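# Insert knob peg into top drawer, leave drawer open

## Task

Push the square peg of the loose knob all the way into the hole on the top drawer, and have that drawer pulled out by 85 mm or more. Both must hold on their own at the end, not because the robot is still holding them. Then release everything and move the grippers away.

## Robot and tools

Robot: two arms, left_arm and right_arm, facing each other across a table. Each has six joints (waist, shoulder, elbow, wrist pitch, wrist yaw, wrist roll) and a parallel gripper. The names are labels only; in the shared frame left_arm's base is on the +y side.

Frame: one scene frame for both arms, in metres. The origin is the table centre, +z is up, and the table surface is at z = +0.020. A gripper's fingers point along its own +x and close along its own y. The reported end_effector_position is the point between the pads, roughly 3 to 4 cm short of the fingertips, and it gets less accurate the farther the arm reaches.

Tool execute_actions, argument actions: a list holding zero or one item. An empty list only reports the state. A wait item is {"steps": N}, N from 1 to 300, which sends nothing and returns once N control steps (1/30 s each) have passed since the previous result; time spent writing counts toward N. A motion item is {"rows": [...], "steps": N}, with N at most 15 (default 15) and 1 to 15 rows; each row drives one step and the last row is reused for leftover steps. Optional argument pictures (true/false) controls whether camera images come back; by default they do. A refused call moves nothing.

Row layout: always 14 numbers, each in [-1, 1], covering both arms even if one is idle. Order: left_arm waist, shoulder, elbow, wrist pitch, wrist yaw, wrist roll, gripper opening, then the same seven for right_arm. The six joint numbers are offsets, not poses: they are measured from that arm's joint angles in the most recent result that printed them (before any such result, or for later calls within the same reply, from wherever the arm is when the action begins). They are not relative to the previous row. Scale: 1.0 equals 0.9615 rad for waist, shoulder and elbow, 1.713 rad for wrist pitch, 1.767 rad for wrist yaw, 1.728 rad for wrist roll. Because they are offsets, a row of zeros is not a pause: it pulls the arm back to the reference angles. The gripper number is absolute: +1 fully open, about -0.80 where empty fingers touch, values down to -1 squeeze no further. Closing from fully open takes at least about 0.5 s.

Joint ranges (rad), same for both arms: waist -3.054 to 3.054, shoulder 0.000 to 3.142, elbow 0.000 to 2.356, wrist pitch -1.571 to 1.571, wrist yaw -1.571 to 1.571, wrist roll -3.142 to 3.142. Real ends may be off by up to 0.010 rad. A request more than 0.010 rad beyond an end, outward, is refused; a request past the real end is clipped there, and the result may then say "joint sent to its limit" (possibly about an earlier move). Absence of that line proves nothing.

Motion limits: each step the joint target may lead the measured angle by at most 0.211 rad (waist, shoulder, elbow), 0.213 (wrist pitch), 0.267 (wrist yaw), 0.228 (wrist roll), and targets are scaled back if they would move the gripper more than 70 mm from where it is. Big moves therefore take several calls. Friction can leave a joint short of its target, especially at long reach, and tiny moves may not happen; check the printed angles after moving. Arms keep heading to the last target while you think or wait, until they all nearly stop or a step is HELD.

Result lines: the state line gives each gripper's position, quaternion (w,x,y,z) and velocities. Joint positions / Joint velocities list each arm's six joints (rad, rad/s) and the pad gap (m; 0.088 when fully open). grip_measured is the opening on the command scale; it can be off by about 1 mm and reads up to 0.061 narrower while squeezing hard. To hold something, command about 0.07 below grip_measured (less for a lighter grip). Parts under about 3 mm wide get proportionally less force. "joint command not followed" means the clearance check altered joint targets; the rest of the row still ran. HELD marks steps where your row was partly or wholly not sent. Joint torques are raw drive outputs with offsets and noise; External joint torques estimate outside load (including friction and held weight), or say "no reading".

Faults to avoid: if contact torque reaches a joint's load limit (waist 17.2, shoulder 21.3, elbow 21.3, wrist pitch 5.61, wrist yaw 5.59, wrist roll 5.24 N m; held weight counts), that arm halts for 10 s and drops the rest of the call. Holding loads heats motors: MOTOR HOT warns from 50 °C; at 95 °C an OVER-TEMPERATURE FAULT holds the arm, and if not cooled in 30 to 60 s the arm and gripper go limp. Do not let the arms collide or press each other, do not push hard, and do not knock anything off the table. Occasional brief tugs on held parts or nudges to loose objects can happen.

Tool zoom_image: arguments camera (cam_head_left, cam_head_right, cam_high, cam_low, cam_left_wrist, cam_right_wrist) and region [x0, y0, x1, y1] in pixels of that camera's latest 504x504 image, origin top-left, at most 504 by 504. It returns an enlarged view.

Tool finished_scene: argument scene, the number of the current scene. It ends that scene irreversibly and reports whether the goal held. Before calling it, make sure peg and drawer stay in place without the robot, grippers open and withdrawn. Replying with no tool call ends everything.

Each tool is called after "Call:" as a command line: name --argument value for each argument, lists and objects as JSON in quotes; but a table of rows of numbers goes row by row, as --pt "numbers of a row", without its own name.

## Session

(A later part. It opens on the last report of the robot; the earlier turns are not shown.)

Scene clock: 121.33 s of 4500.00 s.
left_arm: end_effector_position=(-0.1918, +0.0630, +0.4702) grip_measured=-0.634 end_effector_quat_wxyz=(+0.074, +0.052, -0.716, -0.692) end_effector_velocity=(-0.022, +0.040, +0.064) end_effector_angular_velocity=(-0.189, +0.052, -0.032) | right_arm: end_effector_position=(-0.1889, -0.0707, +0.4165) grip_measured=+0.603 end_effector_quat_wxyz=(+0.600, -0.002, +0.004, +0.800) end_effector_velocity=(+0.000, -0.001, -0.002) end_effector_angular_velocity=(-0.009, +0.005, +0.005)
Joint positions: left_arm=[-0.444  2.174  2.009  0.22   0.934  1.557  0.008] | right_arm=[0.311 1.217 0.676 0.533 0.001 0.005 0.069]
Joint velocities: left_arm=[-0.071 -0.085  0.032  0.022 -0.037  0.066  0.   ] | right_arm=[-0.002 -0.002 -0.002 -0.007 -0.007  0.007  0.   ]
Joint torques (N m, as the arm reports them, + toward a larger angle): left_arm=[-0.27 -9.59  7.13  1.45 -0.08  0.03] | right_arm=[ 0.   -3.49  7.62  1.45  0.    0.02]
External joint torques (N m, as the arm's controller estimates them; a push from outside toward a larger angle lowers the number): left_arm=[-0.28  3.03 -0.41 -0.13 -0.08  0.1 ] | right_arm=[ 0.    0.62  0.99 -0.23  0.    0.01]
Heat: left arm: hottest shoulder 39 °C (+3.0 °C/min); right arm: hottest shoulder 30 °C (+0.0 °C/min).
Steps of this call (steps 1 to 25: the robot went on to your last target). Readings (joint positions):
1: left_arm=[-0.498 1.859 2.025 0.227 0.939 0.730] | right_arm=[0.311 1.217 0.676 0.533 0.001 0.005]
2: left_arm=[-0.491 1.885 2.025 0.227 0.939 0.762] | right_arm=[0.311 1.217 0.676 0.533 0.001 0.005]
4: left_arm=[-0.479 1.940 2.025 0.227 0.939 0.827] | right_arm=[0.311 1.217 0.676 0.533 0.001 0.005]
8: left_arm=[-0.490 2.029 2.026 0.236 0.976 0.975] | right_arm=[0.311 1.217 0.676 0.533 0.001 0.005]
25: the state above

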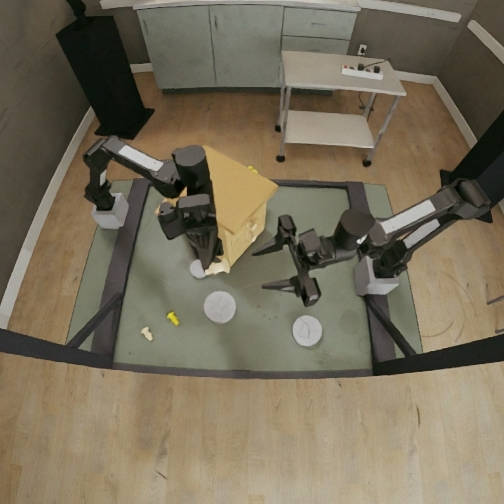

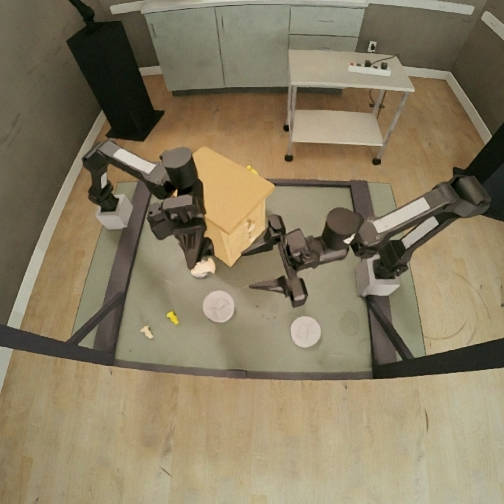

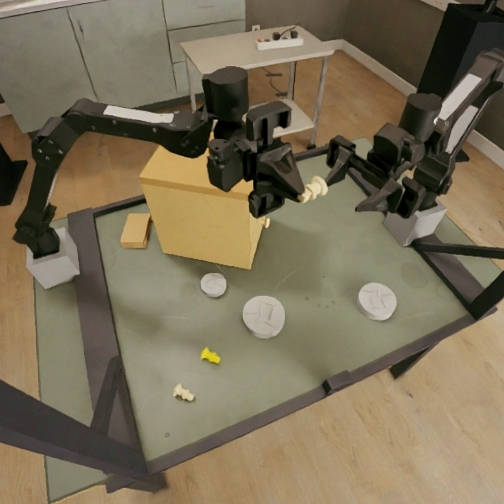

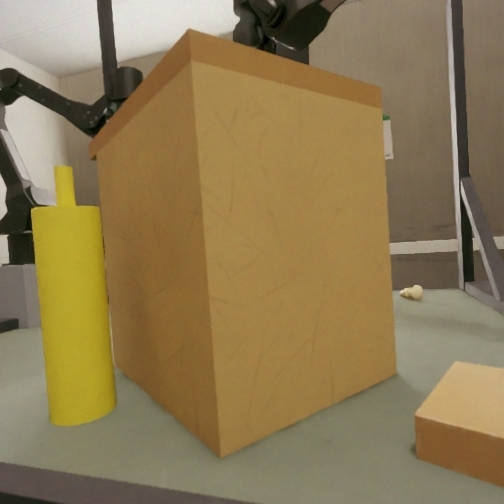

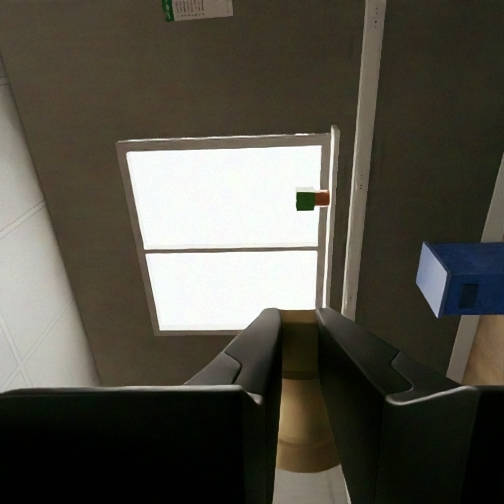

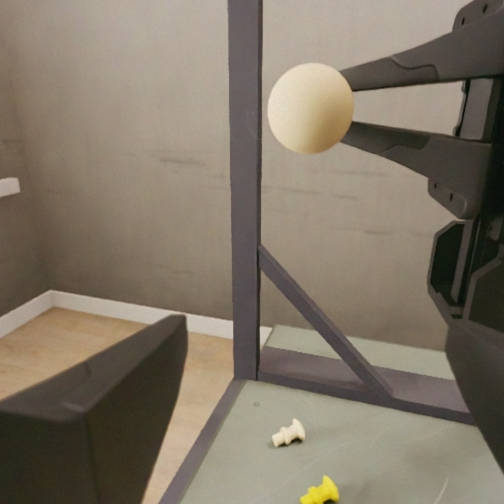

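Call:
execute_actions --actions '[{"rows":[[0,0.055,0,0,0,0.008,-0.75,0,-0.044,0.103,-0.068,0,0,0.25]],"steps":15}]' --pictures false

Call:
execute_actions --actions '[{"steps":10}]'

Call:
zoom_image --camera "cam_head_left" --region '[180,220,300,320]'

Scene clock: 129.70 s of 4500.00 s.
left_arm: end_effector_position=(-0.1976, +0.0547, +0.4456) grip_measured=-0.634 end_effector_quat_wxyz=(+0.065, +0.060, -0.707, -0.702) end_effector_velocity=(-0.001, +0.000, -0.003) end_effector_angular_velocity=(+0.013, -0.011, +0.005) | right_arm: end_effector_position=(-0.1884, -0.0726, +0.4468) grip_measured=+0.255 end_effector_quat_wxyz=(+0.600, +0.003, +0.001, +0.800) end_effector_velocity=(+0.002, +0.000, -0.002) end_effector_angular_velocity=(-0.001, -0.023, -0.010)
Joint positions: left_arm=[-0.446  2.219  2.011  0.22   0.934  1.568  0.008] | right_arm=[0.311 1.179 0.765 0.417 0.001 0.005 0.051]
Joint velocities: left_arm=[-0.002 -0.002 -0.002 -0.022 -0.007  0.007  0.   ] | right_arm=[-0.002 -0.002 -0.002 -0.007  0.007 -0.022 -0.001]
Joint torques (N m, as the arm reports them, + toward a larger angle): left_arm=[ 0.24 -8.9   6.75  1.45  0.02  0.03] | right_arm=[ 0.   -3.76  9.    1.43  0.    0.02]
External joint torques (N m, as the arm's controller estimates them; a push from outside toward a larger angle lowers the number): left_arm=[0.24 2.31 0.05 0.06 0.03 0.09] | right_arm=[ 0.01  0.19  2.29 -0.22 -0.01  0.01]
Heat: left arm: hottest shoulder 41 °C (+3.0 °C/min); right arm: hottest shoulder 30 °C (+0.0 °C/min).
Steps of this call (steps 1 to 30: the robot went on to your last target; steps 31 to 90: nothing new was sent; then 4.87 s passed at rest; steps 91 to 105: all 15 steps of this action). Readings (joint positions):
91: left_arm=[-0.450 2.175 2.010 0.220 0.934 1.565] | right_arm=[0.311 1.213 0.685 0.509 0.001 0.005]
92: left_arm=[-0.450 2.179 2.011 0.221 0.934 1.566] | right_arm=[0.311 1.210 0.701 0.473 0.001 0.005]
94: left_arm=[-0.449 2.189 2.011 0.221 0.934 1.567] | right_arm=[0.311 1.202 0.730 0.447 0.001 0.005]
98: left_arm=[-0.447 2.213 2.011 0.220 0.934 1.568] | right_arm=[0.311 1.181 0.762 0.429 0.001 0.005]
105: the state above

Scene clock: 130.03 s of 4500.00 s.
left_arm: end_effector_position=(-0.1976, +0.0547, +0.4456) grip_measured=-0.634 end_effector_quat_wxyz=(+0.065, +0.060, -0.707, -0.702) end_effector_velocity=(-0.001, +0.000, +0.001) end_effector_angular_velocity=(+0.009, +0.000, +0.005) | right_arm: end_effector_position=(-0.1884, -0.0726, +0.4467) grip_measured=+0.253 end_effector_quat_wxyz=(+0.600, +0.003, +0.001, +0.800) end_effector_velocity=(+0.002, -0.000, +0.001) end_effector_angular_velocity=(+0.009, -0.005, -0.010)
Joint positions: left_arm=[-0.446  2.219  2.011  0.22   0.934  1.568  0.008] | right_arm=[0.311 1.179 0.765 0.417 0.001 0.005 0.051]
Joint velocities: left_arm=[-0.002 -0.002  0.002 -0.007 -0.007 -0.007  0.   ] | right_arm=[-0.002 -0.002 -0.002  0.007  0.007 -0.007 -0.   ]
Joint torques (N m, as the arm reports them, + toward a larger angle): left_arm=[ 0.19 -8.89  6.86  1.44  0.02  0.04] | right_arm=[ 0.01 -3.71  9.01  1.41  0.    0.02]
External joint torques (N m, as the arm's controller estimates them; a push from outside toward a larger angle lowers the number): left_arm=[0.2  2.45 0.08 0.03 0.02 0.1 ] | right_arm=[ 0.02  0.26  2.27 -0.27  0.    0.01]
Heat: left arm: hottest shoulder 41 °C (+3.0 °C/min); right arm: hottest shoulder 30 °C (+0.0 °C/min).
Steps of this call (steps 1 to 10: the robot went on to your last target). Readings (joint positions):
1: left_arm=[-0.446 2.219 2.011 0.220 0.934 1.568] | right_arm=[0.311 1.179 0.765 0.417 0.001 0.005]
2: left_arm=[-0.446 2.219 2.011 0.220 0.934 1.568] | right_arm=[0.311 1.179 0.765 0.417 0.001 0.005]
4: left_arm=[-0.446 2.219 2.011 0.220 0.934 1.568] | right_arm=[0.311 1.179 0.765 0.417 0.001 0.005]
8: left_arm=[-0.446 2.219 2.011 0.220 0.934 1.568] | right_arm=[0.311 1.179 0.765 0.417 0.001 0.005]
10: the state above

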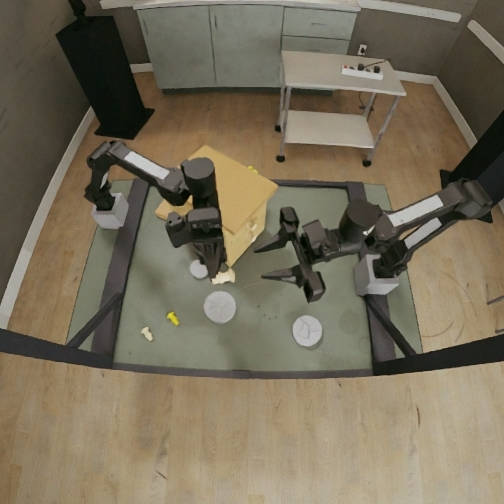

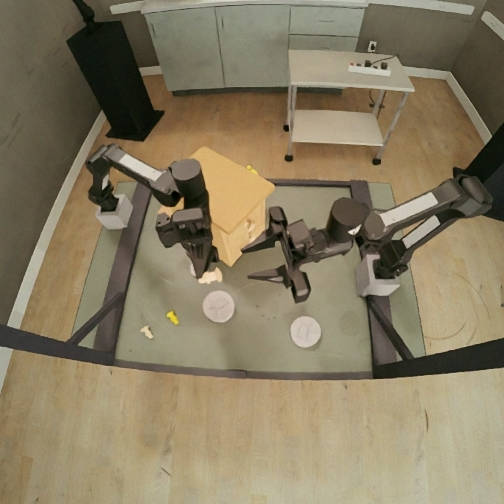

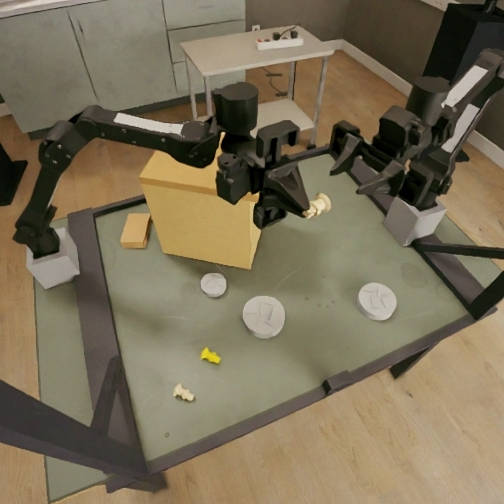

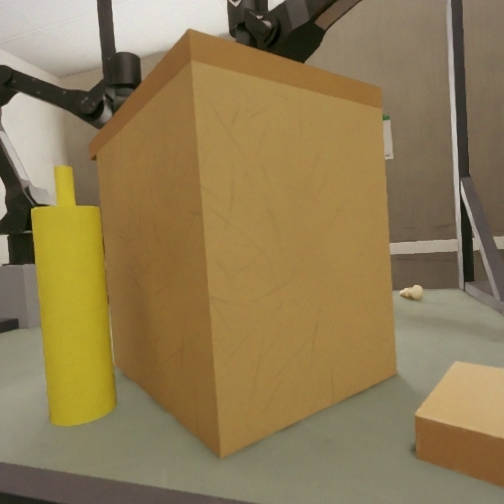

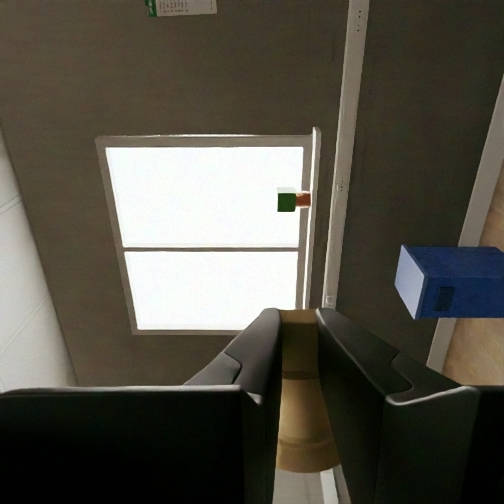

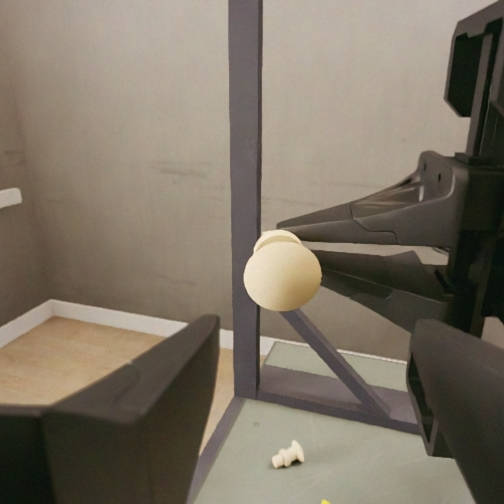

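Region (180, 220, 300, 320) of cam_head_left's 504x504 image, scaled by 4.200, with more detail than that image has.

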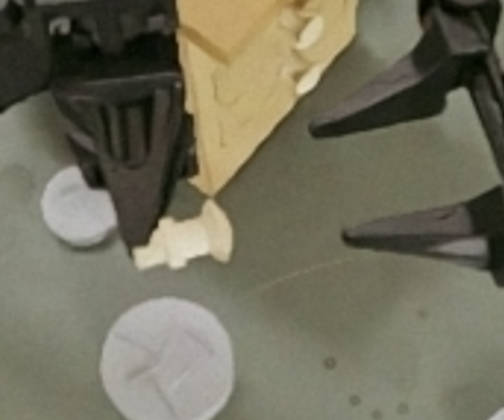

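Call:
execute_actions --actions '[{"rows":[[0,0,0,0,0,0,-0.75,0.019,0.1,0.07,0.018,0,0,0.25],[0,0,0,0,0,0,-0.75,0.019,0.1,0.07,0.018,0,0,0.25],[0,0,0,0,0,0,-0.75,0.019,0.1,0.07,0.018,0,0,0.25],[0,0,0,0,0,0,-0.75,0.019,0.1,0.07,0.018,0,0,0.25],[0,0,0,0,0,0,-0.75,0.019,0.215,0.146,0.038,0,0,0.25]],"steps":15}]'

Call:
zoom_image --camera "cam_head_left" --region '[180,220,300,320]'

Scene clock: 140.30 s of 4500.00 s.
left_arm: end_effector_position=(-0.1976, +0.0547, +0.4456) grip_measured=-0.634 end_effector_quat_wxyz=(+0.065, +0.060, -0.707, -0.702) end_effector_velocity=(-0.000, -0.002, -0.003) end_effector_angular_velocity=(+0.013, -0.011, +0.020) | right_arm: end_effector_position=(-0.2076, -0.0298, +0.4388) grip_measured=+0.253 end_effector_quat_wxyz=(+0.594, -0.004, +0.006, +0.805) end_effector_velocity=(+0.001, +0.003, +0.030) end_effector_angular_velocity=(+0.075, +0.015, -0.010)
Joint positions: left_arm=[-0.446  2.219  2.011  0.22   0.934  1.568  0.008] | right_arm=[0.326 1.379 0.888 0.477 0.001 0.005 0.051]
Joint velocities: left_arm=[-0.002 -0.002 -0.002 -0.022 -0.022  0.007 -0.   ] | right_arm=[-0.002 -0.002  0.051  0.022  0.007 -0.007 -0.   ]
Joint torques (N m, as the arm reports them, + toward a larger angle): left_arm=[-0.06 -9.67  6.78  1.45  0.05 -0.07] | right_arm=[ 0.32 -4.09  9.32  1.74  0.    0.02]
External joint torques (N m, as the arm's controller estimates them; a push from outside toward a larger angle lowers the number): left_arm=[-0.08  1.61  0.03  0.05  0.06 -0.01] | right_arm=[ 0.35  1.14  2.76  0.1  -0.01  0.01]
Heat: left arm: hottest shoulder 42 °C (+3.0 °C/min); right arm: hottest elbow 31 °C (+1.0 °C/min).
Steps of this call (steps 1 to 15: the robot went on to your last target; steps 16 to 90: nothing new was sent; then 6.77 s passed at rest; steps 91 to 105: all 15 steps of this action). Readings (joint positions):
91: left_arm=[-0.446 2.219 2.011 0.220 0.934 1.568] | right_arm=[0.312 1.189 0.770 0.418 0.001 0.005]
92: left_arm=[-0.446 2.219 2.011 0.220 0.934 1.568] | right_arm=[0.315 1.207 0.784 0.429 0.001 0.005]
94: left_arm=[-0.446 2.219 2.011 0.220 0.934 1.568] | right_arm=[0.322 1.244 0.809 0.436 0.001 0.005]
98: left_arm=[-0.446 2.219 2.011 0.220 0.934 1.568] | right_arm=[0.326 1.349 0.875 0.467 0.001 0.005]
105: the state above

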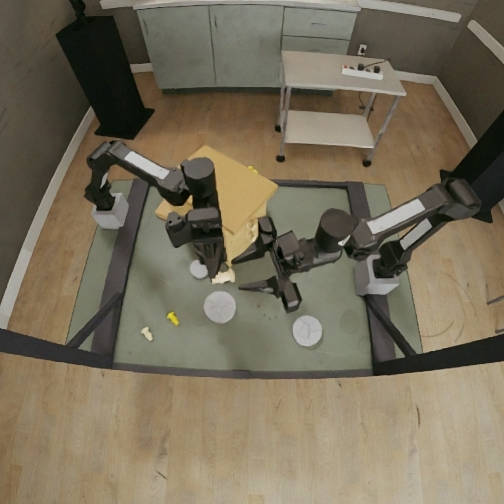

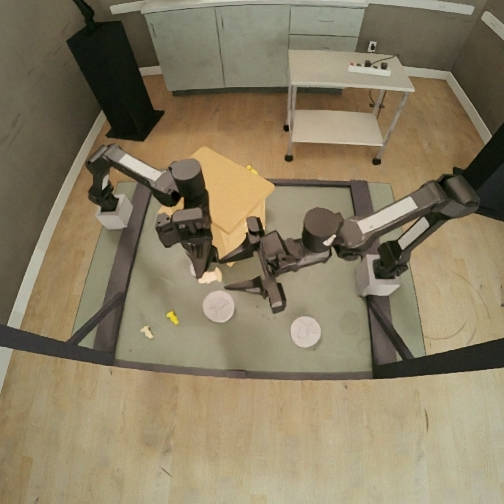

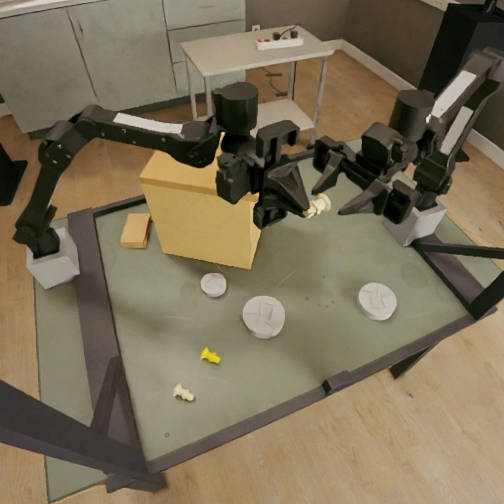

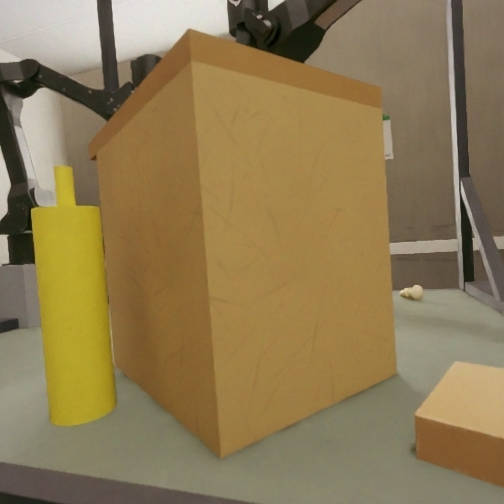

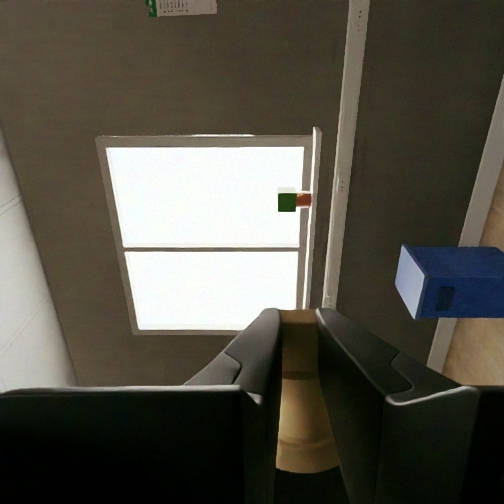

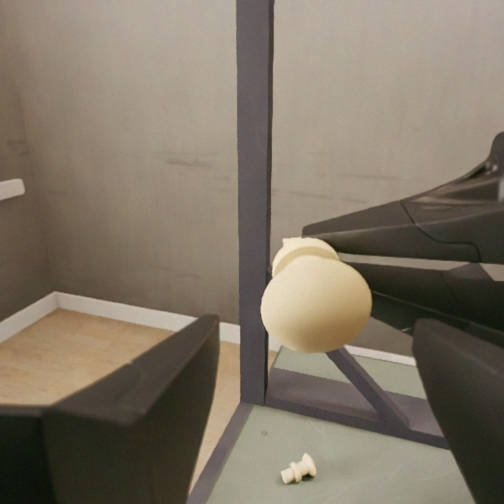

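Region (180, 220, 300, 320) of cam_head_left's 504x504 image, scaled by 4.200, with more detail than that image has.

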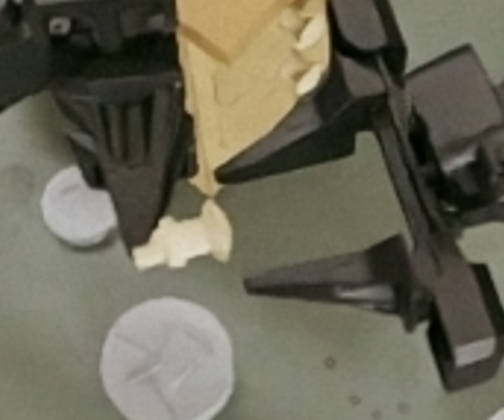

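Call:
execute_actions --actions '[{"rows":[[0,0,0,0,0,0,-0.75,0,0.085,0.105,0.004,0,0,0.05]],"steps":15}]'

Call:
zoom_image --camera "cam_head_left" --region '[180,220,300,320]'

Scene clock: 146.67 s of 4500.00 s.
left_arm: end_effector_position=(-0.1976, +0.0547, +0.4456) grip_measured=-0.634 end_effector_quat_wxyz=(+0.065, +0.060, -0.707, -0.702) end_effector_velocity=(-0.000, -0.002, -0.001) end_effector_angular_velocity=(-0.001, -0.004, +0.020) | right_arm: end_effector_position=(-0.2136, -0.0105, +0.4481) grip_measured=+0.054 end_effector_quat_wxyz=(+0.594, +0.002, +0.002, +0.805) end_effector_velocity=(-0.002, -0.002, +0.006) end_effector_angular_velocity=(+0.018, -0.002, +0.020)
Joint positions: left_arm=[-0.446  2.219  2.011  0.22   0.934  1.568  0.008] | right_arm=[0.326 1.454 0.975 0.48  0.001 0.005 0.042]
Joint velocities: left_arm=[-0.002 -0.002 -0.002 -0.007 -0.022  0.007 -0.   ] | right_arm=[-0.002 -0.007  0.002  0.007 -0.022 -0.007 -0.001]
Joint torques (N m, as the arm reports them, + toward a larger angle): left_arm=[ 0.03 -9.55  6.92  1.42  0.   -0.09] | right_arm=[-0.01 -4.42  9.42  1.66 -0.01  0.02]
External joint torques (N m, as the arm's controller estimates them; a push from outside toward a larger angle lowers the number): left_arm=[ 0.01  1.69  0.19  0.02  0.01 -0.03] | right_arm=[-0.02  1.43  2.76 -0.02  0.    0.01]
Heat: left arm: hottest shoulder 43 °C (+4.1 °C/min); right arm: hottest elbow 32 °C (+2.0 °C/min).
Steps of this call (steps 1 to 15: the robot went on to your last target; steps 16 to 90: nothing new was sent; then 2.87 s passed at rest; steps 91 to 105: all 15 steps of this action). Readings (joint positions):
91: left_arm=[-0.446 2.219 2.011 0.220 0.934 1.568] | right_arm=[0.326 1.389 0.901 0.478 0.001 0.005]
92: left_arm=[-0.446 2.219 2.011 0.220 0.934 1.568] | right_arm=[0.326 1.405 0.921 0.479 0.001 0.005]
94: left_arm=[-0.446 2.219 2.011 0.220 0.934 1.568] | right_arm=[0.326 1.436 0.957 0.480 0.001 0.005]
98: left_arm=[-0.446 2.219 2.011 0.220 0.934 1.568] | right_arm=[0.326 1.452 0.971 0.480 0.001 0.005]
105: the state above

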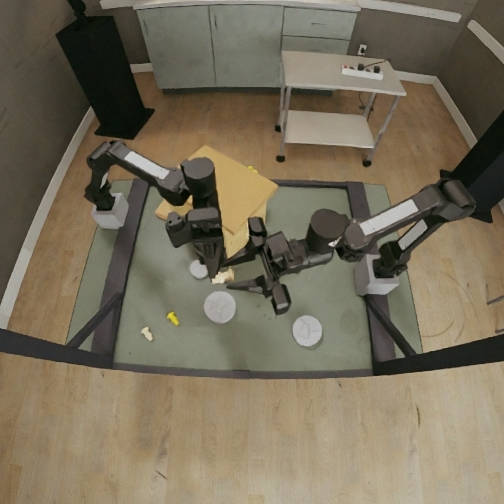

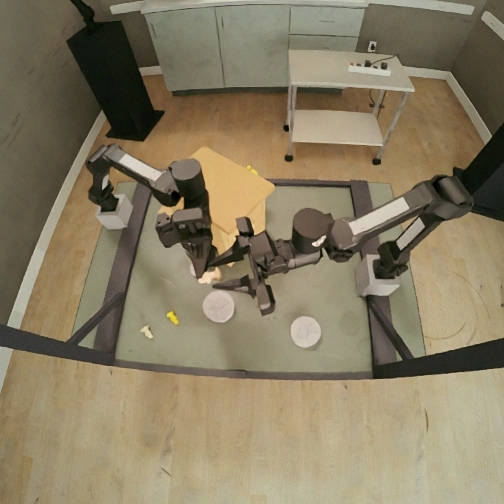

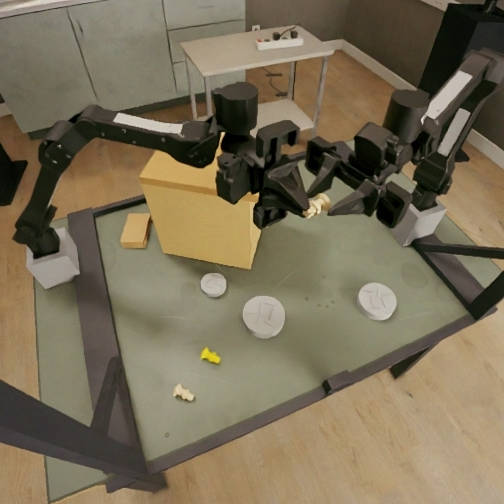

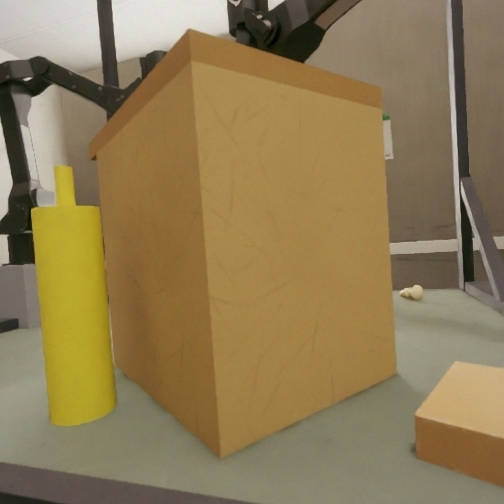

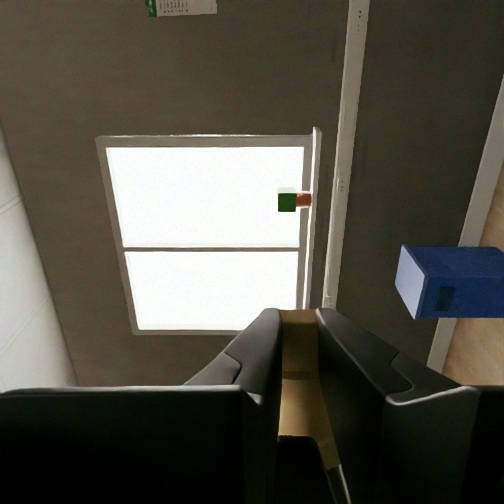

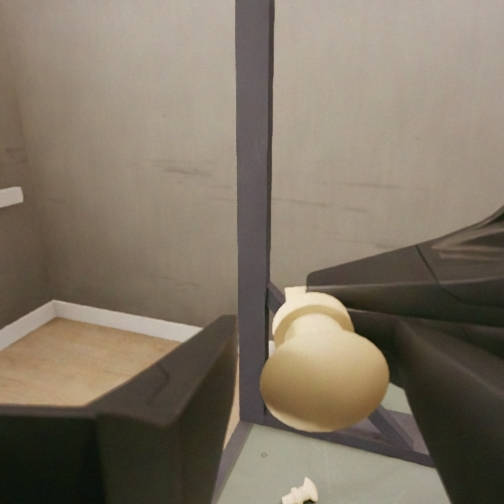

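Region (180, 220, 300, 320) of cam_head_left's 504x504 image, scaled by 4.200, with more detail than that image has.

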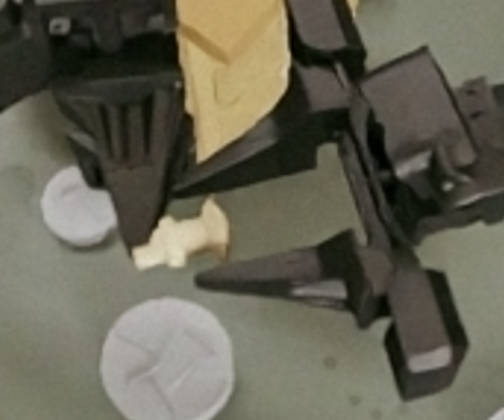

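Call:
execute_actions --actions '[{"rows":[[0,0,0,0,0,0,-0.75,0,0,0,0,0,0,-0.45]],"steps":12}]' --pictures false

Call:
execute_actions --actions '[{"rows":[[0,0,0,0,0,0,-0.4,0,0,0,0,0,0,-0.45]],"steps":8}]' --pictures false

Call:
execute_actions --actions '[{"rows":[[0,0,0,0,0,0,-0.4,0,-0.29,-0.22,-0.037,0,0,-0.45]],"steps":15}]'

Scene clock: 154.07 s of 4500.00 s.
left_arm: end_effector_position=(-0.1978, +0.0548, +0.4456) grip_measured=-0.634 end_effector_quat_wxyz=(+0.064, +0.060, -0.707, -0.702) end_effector_velocity=(-0.001, +0.000, -0.003) end_effector_angular_velocity=(+0.027, -0.008, +0.005) | right_arm: end_effector_position=(-0.2136, -0.0104, +0.4479) grip_measured=-0.306 end_effector_quat_wxyz=(+0.594, +0.002, +0.002, +0.805) end_effector_velocity=(+0.000, -0.001, -0.002) end_effector_angular_velocity=(-0.009, +0.005, +0.005)
Joint positions: left_arm=[-0.447  2.219  2.011  0.22   0.934  1.568  0.008] | right_arm=[0.326 1.454 0.975 0.48  0.001 0.005 0.024]
Joint velocities: left_arm=[-0.002 -0.002 -0.002 -0.022 -0.007 -0.007 -0.   ] | right_arm=[-0.002 -0.002 -0.002 -0.007 -0.007  0.007 -0.   ]
Joint torques (N m, as the arm reports them, + toward a larger angle): left_arm=[ 0.11 -9.57  6.96  1.43  0.01 -0.12] | right_arm=[ 0.01 -5.16  7.69  1.45 -0.01  0.02]
External joint torques (N m, as the arm's controller estimates them; a push from outside toward a larger angle lowers the number): left_arm=[ 0.1   1.72  0.2   0.02  0.02 -0.06] | right_arm=[ 0.01  0.61  1.08 -0.19 -0.01  0.01]
Heat: left arm: hottest shoulder 43 °C (+4.0 °C/min); right arm: hottest elbow 33 °C (+3.0 °C/min).
Steps of this call (steps 1 to 15: the robot went on to your last target; steps 16 to 90: nothing new was sent; then 4.00 s passed at rest; steps 91 to 102: all 12 steps of this action). Readings (joint positions):
91: left_arm=[-0.446 2.219 2.011 0.220 0.934 1.568] | right_arm=[0.326 1.454 0.975 0.480 0.001 0.005]
92: left_arm=[-0.446 2.219 2.011 0.220 0.934 1.568] | right_arm=[0.326 1.454 0.975 0.480 0.001 0.005]
94: left_arm=[-0.447 2.219 2.011 0.220 0.934 1.568] | right_arm=[0.326 1.454 0.975 0.480 0.001 0.005]
98: left_arm=[-0.447 2.219 2.011 0.220 0.934 1.568] | right_arm=[0.326 1.454 0.975 0.480 0.001 0.005]
102: the state above

Scene clock: 154.33 s of 4500.00 s.
left_arm: end_effector_position=(-0.1980, +0.0550, +0.4456) grip_measured=-0.423 end_effector_quat_wxyz=(+0.064, +0.060, -0.707, -0.702) end_effector_velocity=(+0.002, -0.004, -0.003) end_effector_angular_velocity=(+0.027, -0.008, +0.024) | right_arm: end_effector_position=(-0.2135, -0.0104, +0.4479) grip_measured=-0.306 end_effector_quat_wxyz=(+0.594, +0.002, +0.002, +0.804) end_effector_velocity=(+0.000, -0.001, -0.007) end_effector_angular_velocity=(-0.019, -0.029, +0.005)
Joint positions: left_arm=[-0.447  2.219  2.011  0.22   0.934  1.568  0.018] | right_arm=[0.326 1.454 0.975 0.48  0.002 0.005 0.024]
Joint velocities: left_arm=[ 0.002 -0.002 -0.002 -0.022 -0.022 -0.007  0.011] | right_arm=[-0.002 -0.002 -0.007 -0.022 -0.007 -0.022  0.   ]
Joint torques (N m, as the arm reports them, + toward a larger angle): left_arm=[-0.04 -9.44  6.88  1.46  0.   -0.09] | right_arm=[ 0.03 -5.09  7.67  1.45 -0.03  0.02]
External joint torques (N m, as the arm's controller estimates them; a push from outside toward a larger angle lowers the number): left_arm=[-0.14  1.79  0.16  0.06  0.01 -0.03] | right_arm=[ 0.04  0.65  1.1  -0.19 -0.03  0.01]
Heat: left arm: hottest shoulder 44 °C (+5.0 °C/min); right arm: hottest elbow 33 °C (+3.0 °C/min).
Steps of this call (steps 1 to 8: all 8 steps of this action). Readings (joint positions):
1: left_arm=[-0.447 2.219 2.011 0.220 0.934 1.568] | right_arm=[0.326 1.454 0.975 0.480 0.001 0.005]
2: left_arm=[-0.447 2.219 2.011 0.220 0.934 1.568] | right_arm=[0.326 1.454 0.975 0.480 0.002 0.005]
4: left_arm=[-0.447 2.219 2.011 0.220 0.934 1.568] | right_arm=[0.326 1.454 0.975 0.480 0.002 0.005]
8: the state above

Scene clock: 154.83 s of 4500.00 s.
left_arm: end_effector_position=(-0.1978, +0.0548, +0.4456) grip_measured=-0.403 end_effector_quat_wxyz=(+0.064, +0.060, -0.707, -0.702) end_effector_velocity=(-0.001, +0.000, -0.003) end_effector_angular_velocity=(+0.004, -0.007, +0.005) | right_arm: end_effector_position=(-0.1940, -0.0734, +0.4474) grip_measured=-0.306 end_effector_quat_wxyz=(+0.594, +0.003, +0.001, +0.804) end_effector_velocity=(+0.000, -0.002, -0.019) end_effector_angular_velocity=(-0.043, -0.036, +0.005)
Joint positions: left_arm=[-0.447  2.219  2.011  0.22   0.934  1.568  0.019] | right_arm=[0.326 1.182 0.769 0.417 0.002 0.005 0.024]
Joint velocities: left_arm=[-0.002 -0.002 -0.007 -0.007 -0.007  0.007 -0.   ] | right_arm=[-0.002 -0.002 -0.032 -0.022 -0.007 -0.022 -0.   ]
Joint torques (N m, as the arm reports them, + toward a larger angle): left_arm=[-0.08 -9.4   7.08  1.44  0.04 -0.06] | right_arm=[ 0.01 -3.97  7.37  1.46  0.    0.02]
External joint torques (N m, as the arm's controller estimates them; a push from outside toward a larger angle lowers the number): left_arm=[-0.08  1.92  0.32  0.03  0.04  0.  ] | right_arm=[ 0.01  0.19  0.42 -0.27 -0.01  0.01]
Heat: left arm: hottest shoulder 44 °C (+5.1 °C/min); right arm: hottest elbow 33 °C (+3.0 °C/min).
Steps of this call (steps 1 to 15: all 15 steps of this action). Readings (joint positions):
1: left_arm=[-0.447 2.219 2.011 0.220 0.934 1.568] | right_arm=[0.326 1.432 0.951 0.479 0.002 0.005]
2: left_arm=[-0.447 2.219 2.011 0.220 0.934 1.568] | right_arm=[0.326 1.386 0.902 0.455 0.002 0.005]
4: left_arm=[-0.447 2.219 2.011 0.220 0.934 1.568] | right_arm=[0.326 1.281 0.811 0.424 0.002 0.005]
8: left_arm=[-0.447 2.219 2.011 0.220 0.934 1.568] | right_arm=[0.326 1.195 0.782 0.424 0.002 0.005]
15: the state above

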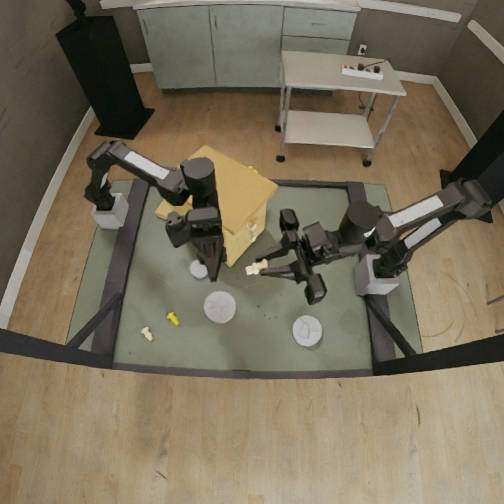

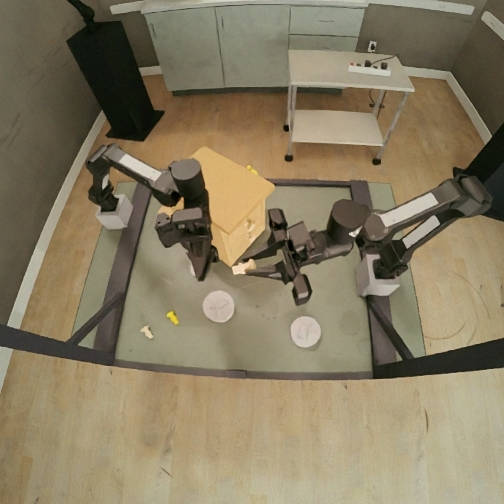

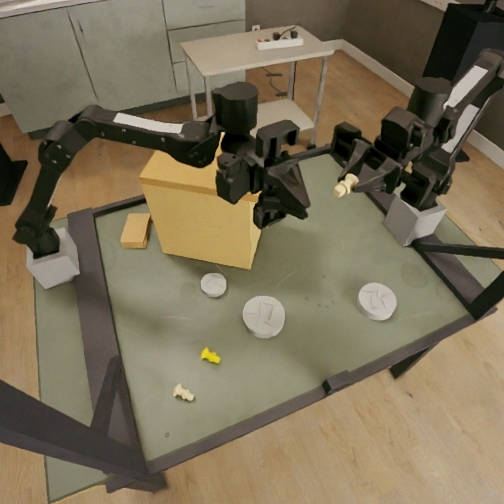

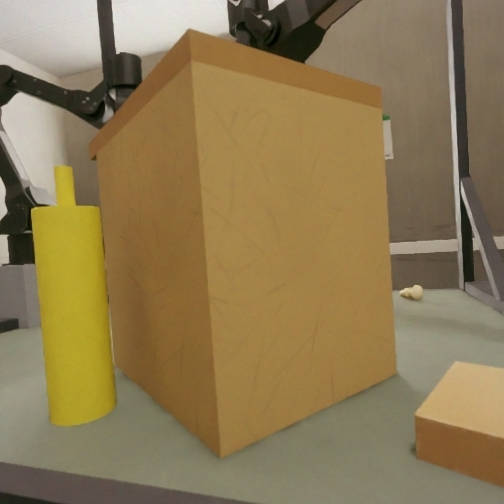

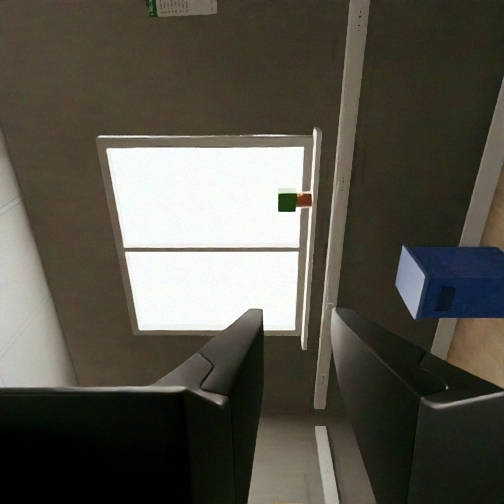

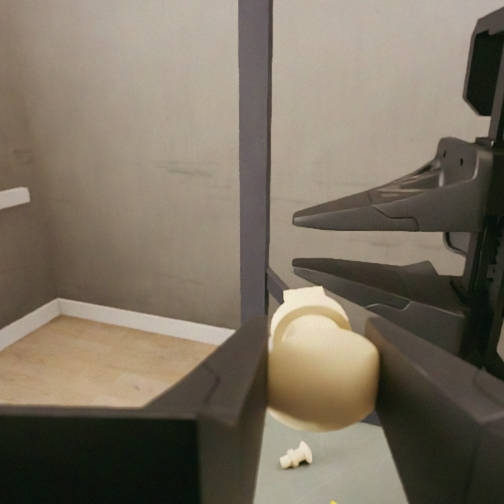

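Call:
execute_actions --actions '[{"rows":[[-0.5,-0.9,-0.8,0,0,0,-0.4,-0.206,0.1,-0.5,0.666,0.413,0.04,-0.45]],"steps":15}]' --pictures false

Call:
execute_actions --actions '[{"steps":20}]' --pictures false

Call:
execute_actions --actions '[{"rows":[[0,0,0,0,0,0,-0.4,0,0.6,0,0,0,0,-0.45]],"steps":15}]' --pictures false

Call:
execute_actions --actions '[{"steps":8}]'

Scene clock: 169.27 s of 4500.00 s.
left_arm: end_effector_position=(-0.2851, +0.2946, +0.4600) grip_measured=-0.403 end_effector_quat_wxyz=(-0.092, -0.062, -0.686, -0.719) end_effector_velocity=(+0.042, +0.611, +0.017) end_effector_angular_velocity=(+0.109, -0.133, -0.879) | right_arm: end_effector_position=(-0.0164, -0.1226, +0.3510) grip_measured=-0.306 end_effector_quat_wxyz=(+0.878, +0.089, -0.008, +0.469) end_effector_velocity=(+0.045, -0.070, +0.313) end_effector_angular_velocity=(+1.754, +0.242, -0.313)
Joint positions: left_arm=[-0.847  1.838  1.558  0.219  0.928  1.568  0.019] | right_arm=[0.13  1.281 0.297 1.113 0.697 0.067 0.024]
Joint velocities: left_arm=[-0.872 -1.258 -1.429 -0.007  0.007  0.007  0.   ] | right_arm=[-0.002 -0.002 -0.012  1.766  0.315  0.022 -0.   ]
Joint torques (N m, as the arm reports them, + toward a larger angle): left_arm=[ 1.01 -9.99  5.62  1.54  0.24 -0.05] | right_arm=[-0.18 -3.04  5.82  1.61  0.04  0.17]
External joint torques (N m, as the arm's controller estimates them; a push from outside toward a larger angle lowers the number): left_arm=[-0.15 -0.09 -1.18  0.11  0.15  0.01] | right_arm=[-0.28  0.54  0.19  0.07  0.11  0.17]
Heat: left arm: hottest shoulder 45 °C (+6.0 °C/min); right arm: hottest elbow 33 °C (+3.0 °C/min).
Steps of this call (steps 1 to 15: the robot went on to your last target; steps 16 to 90: nothing new was sent; then 10.93 s passed at rest; steps 91 to 105: all 15 steps of this action). Readings (joint positions):
91: left_arm=[-0.450 2.208 1.997 0.222 0.929 1.568] | right_arm=[0.320 1.187 0.756 0.442 0.017 0.008]
92: left_arm=[-0.461 2.188 1.965 0.219 0.928 1.568] | right_arm=[0.298 1.192 0.733 0.484 0.059 0.016]
94: left_arm=[-0.503 2.147 1.906 0.219 0.928 1.568] | right_arm=[0.242 1.210 0.674 0.549 0.152 0.032]
98: left_arm=[-0.624 2.050 1.791 0.219 0.928 1.568] | right_arm=[0.165 1.257 0.501 0.723 0.381 0.054]
105: the state above

Scene clock: 169.93 s of 4500.00 s.
left_arm: end_effector_position=(-0.1969, +0.4098, +0.5352) grip_measured=-0.403 end_effector_quat_wxyz=(+0.079, +0.137, +0.726, +0.670) end_effector_velocity=(-0.002, -0.003, +0.002) end_effector_angular_velocity=(+0.005, +0.005, +0.019) | right_arm: end_effector_position=(-0.0095, -0.1527, +0.4244) grip_measured=-0.306 end_effector_quat_wxyz=(+0.845, +0.291, -0.086, +0.440) end_effector_velocity=(-0.002, +0.000, +0.002) end_effector_angular_velocity=(+0.004, -0.016, +0.013)
Joint positions: left_arm=[-0.929  1.351  1.247  0.22   0.933  1.568  0.019] | right_arm=[0.13  1.279 0.294 1.553 0.73  0.069 0.024]
Joint velocities: left_arm=[-0.002  0.002  0.002  0.007 -0.022 -0.007  0.   ] | right_arm=[-0.002 -0.002 -0.002  0.007 -0.022 -0.007 -0.   ]
Joint torques (N m, as the arm reports them, + toward a larger angle): left_arm=[ 0.26 -4.04  6.1   1.4  -0.03 -0.09] | right_arm=[-0.22 -2.39  4.94  1.22 -0.16  0.14]
External joint torques (N m, as the arm's controller estimates them; a push from outside toward a larger angle lowers the number): left_arm=[ 0.28  1.32 -0.8  -0.05  0.03 -0.03] | right_arm=[-0.21  0.45  0.03  0.12  0.07  0.16]
Heat: left arm: hottest shoulder 45 °C (+6.1 °C/min); right arm: hottest elbow 33 °C (+3.0 °C/min).
Steps of this call (steps 1 to 20: the robot went on to your last target). Readings (joint positions):
1: left_arm=[-0.875 1.792 1.505 0.219 0.928 1.568] | right_arm=[0.130 1.281 0.297 1.173 0.706 0.067]
2: left_arm=[-0.899 1.741 1.448 0.219 0.929 1.568] | right_arm=[0.130 1.281 0.297 1.233 0.712 0.067]
4: left_arm=[-0.928 1.632 1.342 0.217 0.933 1.568] | right_arm=[0.130 1.281 0.296 1.348 0.721 0.068]
8: left_arm=[-0.930 1.447 1.266 0.216 0.933 1.568] | right_arm=[0.130 1.279 0.296 1.508 0.728 0.069]
20: the state above

Scene clock: 170.43 s of 4500.00 s.
left_arm: end_effector_position=(-0.1969, +0.4098, +0.5352) grip_measured=-0.403 end_effector_quat_wxyz=(+0.079, +0.137, +0.726, +0.670) end_effector_velocity=(-0.000, +0.000, -0.001) end_effector_angular_velocity=(+0.012, -0.008, +0.004) | right_arm: end_effector_position=(-0.0150, -0.0981, +0.2559) grip_measured=-0.306 end_effector_quat_wxyz=(+0.890, +0.030, +0.016, +0.455) end_effector_velocity=(-0.004, +0.003, -0.015) end_effector_angular_velocity=(-0.055, -0.011, +0.034)
Joint positions: left_arm=[-0.929  1.351  1.247  0.22   0.933  1.568  0.019] | right_arm=[0.129 1.843 0.294 1.548 0.73  0.069 0.024]
Joint velocities: left_arm=[-0.002 -0.002 -0.002 -0.007 -0.007 -0.007 -0.   ] | right_arm=[-0.002  0.042 -0.002 -0.007 -0.037 -0.007 -0.   ]
Joint torques (N m, as the arm reports them, + toward a larger angle): left_arm=[ 0.11 -4.39  6.79  1.42 -0.03 -0.09] | right_arm=[ 0.04 -3.48  3.37  1.57 -0.01  0.02]
External joint torques (N m, as the arm's controller estimates them; a push from outside toward a larger angle lowers the number): left_arm=[ 0.12  0.58  0.19  0.07  0.03 -0.03] | right_arm=[0.   1.3  0.46 0.08 0.   0.01]
Heat: left arm: hottest shoulder 45 °C (+6.0 °C/min); right arm: hottest elbow 33 °C (+3.0 °C/min).
Steps of this call (steps 1 to 15: all 15 steps of this action). Readings (joint positions):
1: left_arm=[-0.929 1.351 1.247 0.220 0.933 1.568] | right_arm=[0.130 1.304 0.294 1.566 0.730 0.069]
2: left_arm=[-0.929 1.351 1.247 0.220 0.933 1.568] | right_arm=[0.129 1.347 0.299 1.576 0.731 0.069]
4: left_arm=[-0.929 1.351 1.247 0.220 0.933 1.568] | right_arm=[0.129 1.465 0.302 1.552 0.730 0.069]
8: left_arm=[-0.929 1.351 1.247 0.220 0.933 1.568] | right_arm=[0.129 1.703 0.299 1.550 0.730 0.069]
15: the state above

Scene clock: 170.70 s of 4500.00 s.
left_arm: end_effector_position=(-0.1969, +0.4098, +0.5352) grip_measured=-0.403 end_effector_quat_wxyz=(+0.079, +0.137, +0.726, +0.670) end_effector_velocity=(-0.000, +0.000, +0.001) end_effector_angular_velocity=(+0.023, -0.008, +0.003) | right_arm: end_effector_position=(-0.0150, -0.0980, +0.2540) grip_measured=-0.306 end_effector_quat_wxyz=(+0.890, +0.027, +0.017, +0.455) end_effector_velocity=(+0.004, -0.003, -0.004) end_effector_angular_velocity=(-0.013, +0.004, -0.024)
Joint positions: left_arm=[-0.929  1.351  1.247  0.22   0.933  1.568  0.019] | right_arm=[0.129 1.849 0.294 1.548 0.73  0.069 0.024]
Joint velocities: left_arm=[-0.002 -0.002  0.002 -0.007 -0.007 -0.022 -0.   ] | right_arm=[-0.002  0.007 -0.002 -0.007  0.022  0.007 -0.   ]
Joint torques (N m, as the arm reports them, + toward a larger angle): left_arm=[ 0.07 -4.36  6.73  1.42 -0.09 -0.07] | right_arm=[ 0.05 -3.62  3.33  1.58 -0.01  0.01]
External joint torques (N m, as the arm's controller estimates them; a push from outside toward a larger angle lowers the number): left_arm=[ 0.07  0.75  0.01  0.03 -0.02 -0.01] | right_arm=[ 0.07  1.2   0.49  0.09 -0.02  0.01]
Heat: left arm: hottest shoulder 45 °C (+6.1 °C/min); right arm: hottest elbow 33 °C (+3.0 °C/min).
Steps of this call (steps 1 to 8: the robot went on to your last target). Readings (joint positions):
1: left_arm=[-0.929 1.351 1.247 0.220 0.933 1.568] | right_arm=[0.129 1.844 0.294 1.548 0.730 0.069]
2: left_arm=[-0.929 1.351 1.247 0.220 0.933 1.568] | right_arm=[0.129 1.846 0.294 1.548 0.730 0.069]
4: left_arm=[-0.929 1.351 1.247 0.220 0.933 1.568] | right_arm=[0.129 1.848 0.294 1.548 0.730 0.069]
8: the state above

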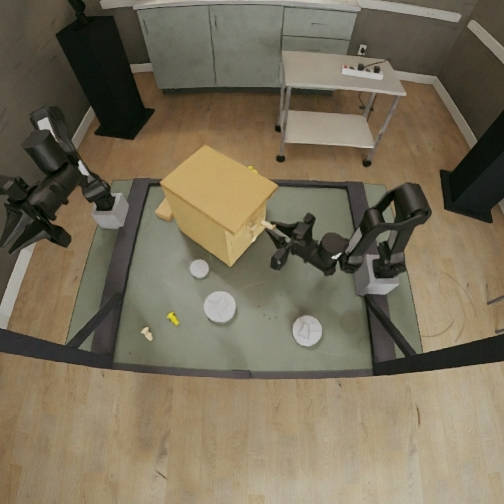

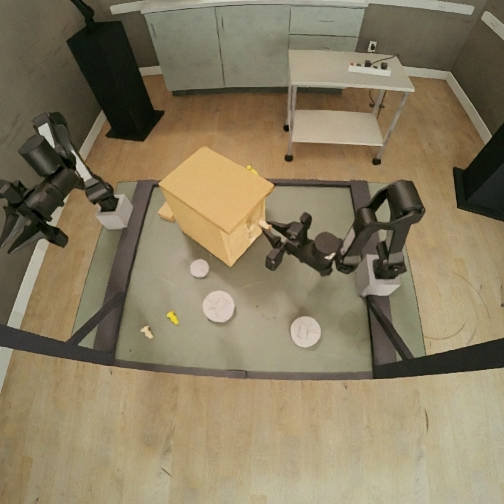

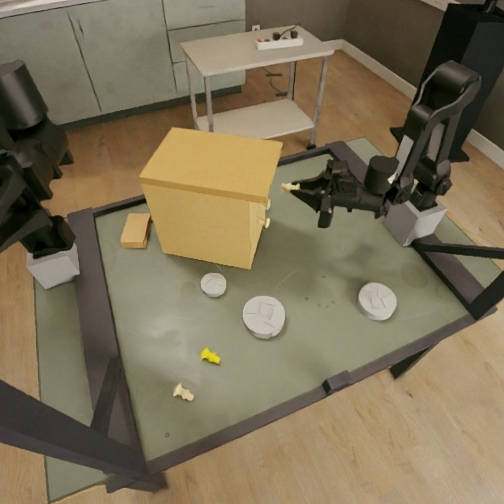

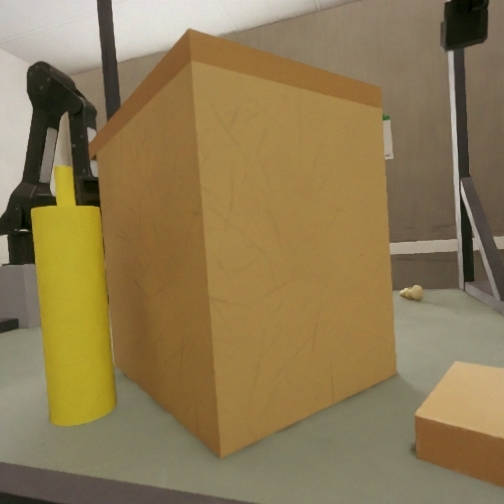

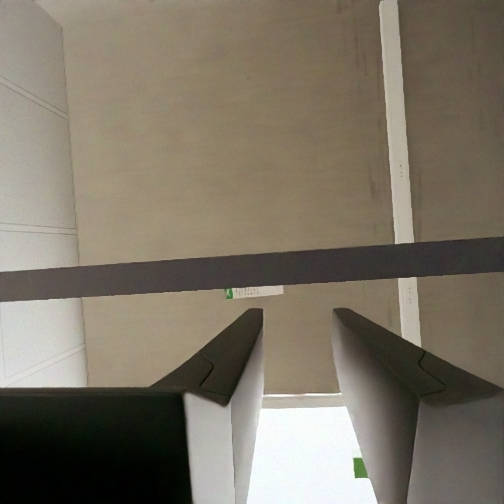

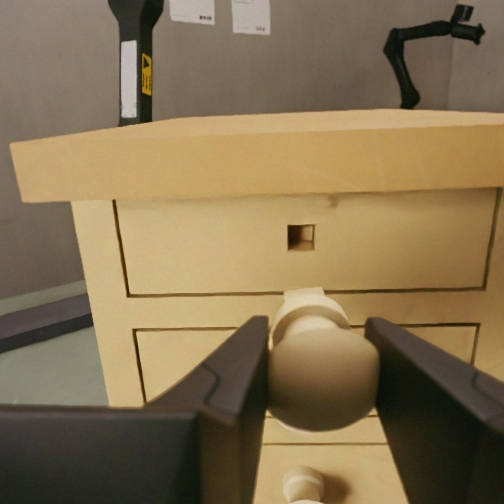

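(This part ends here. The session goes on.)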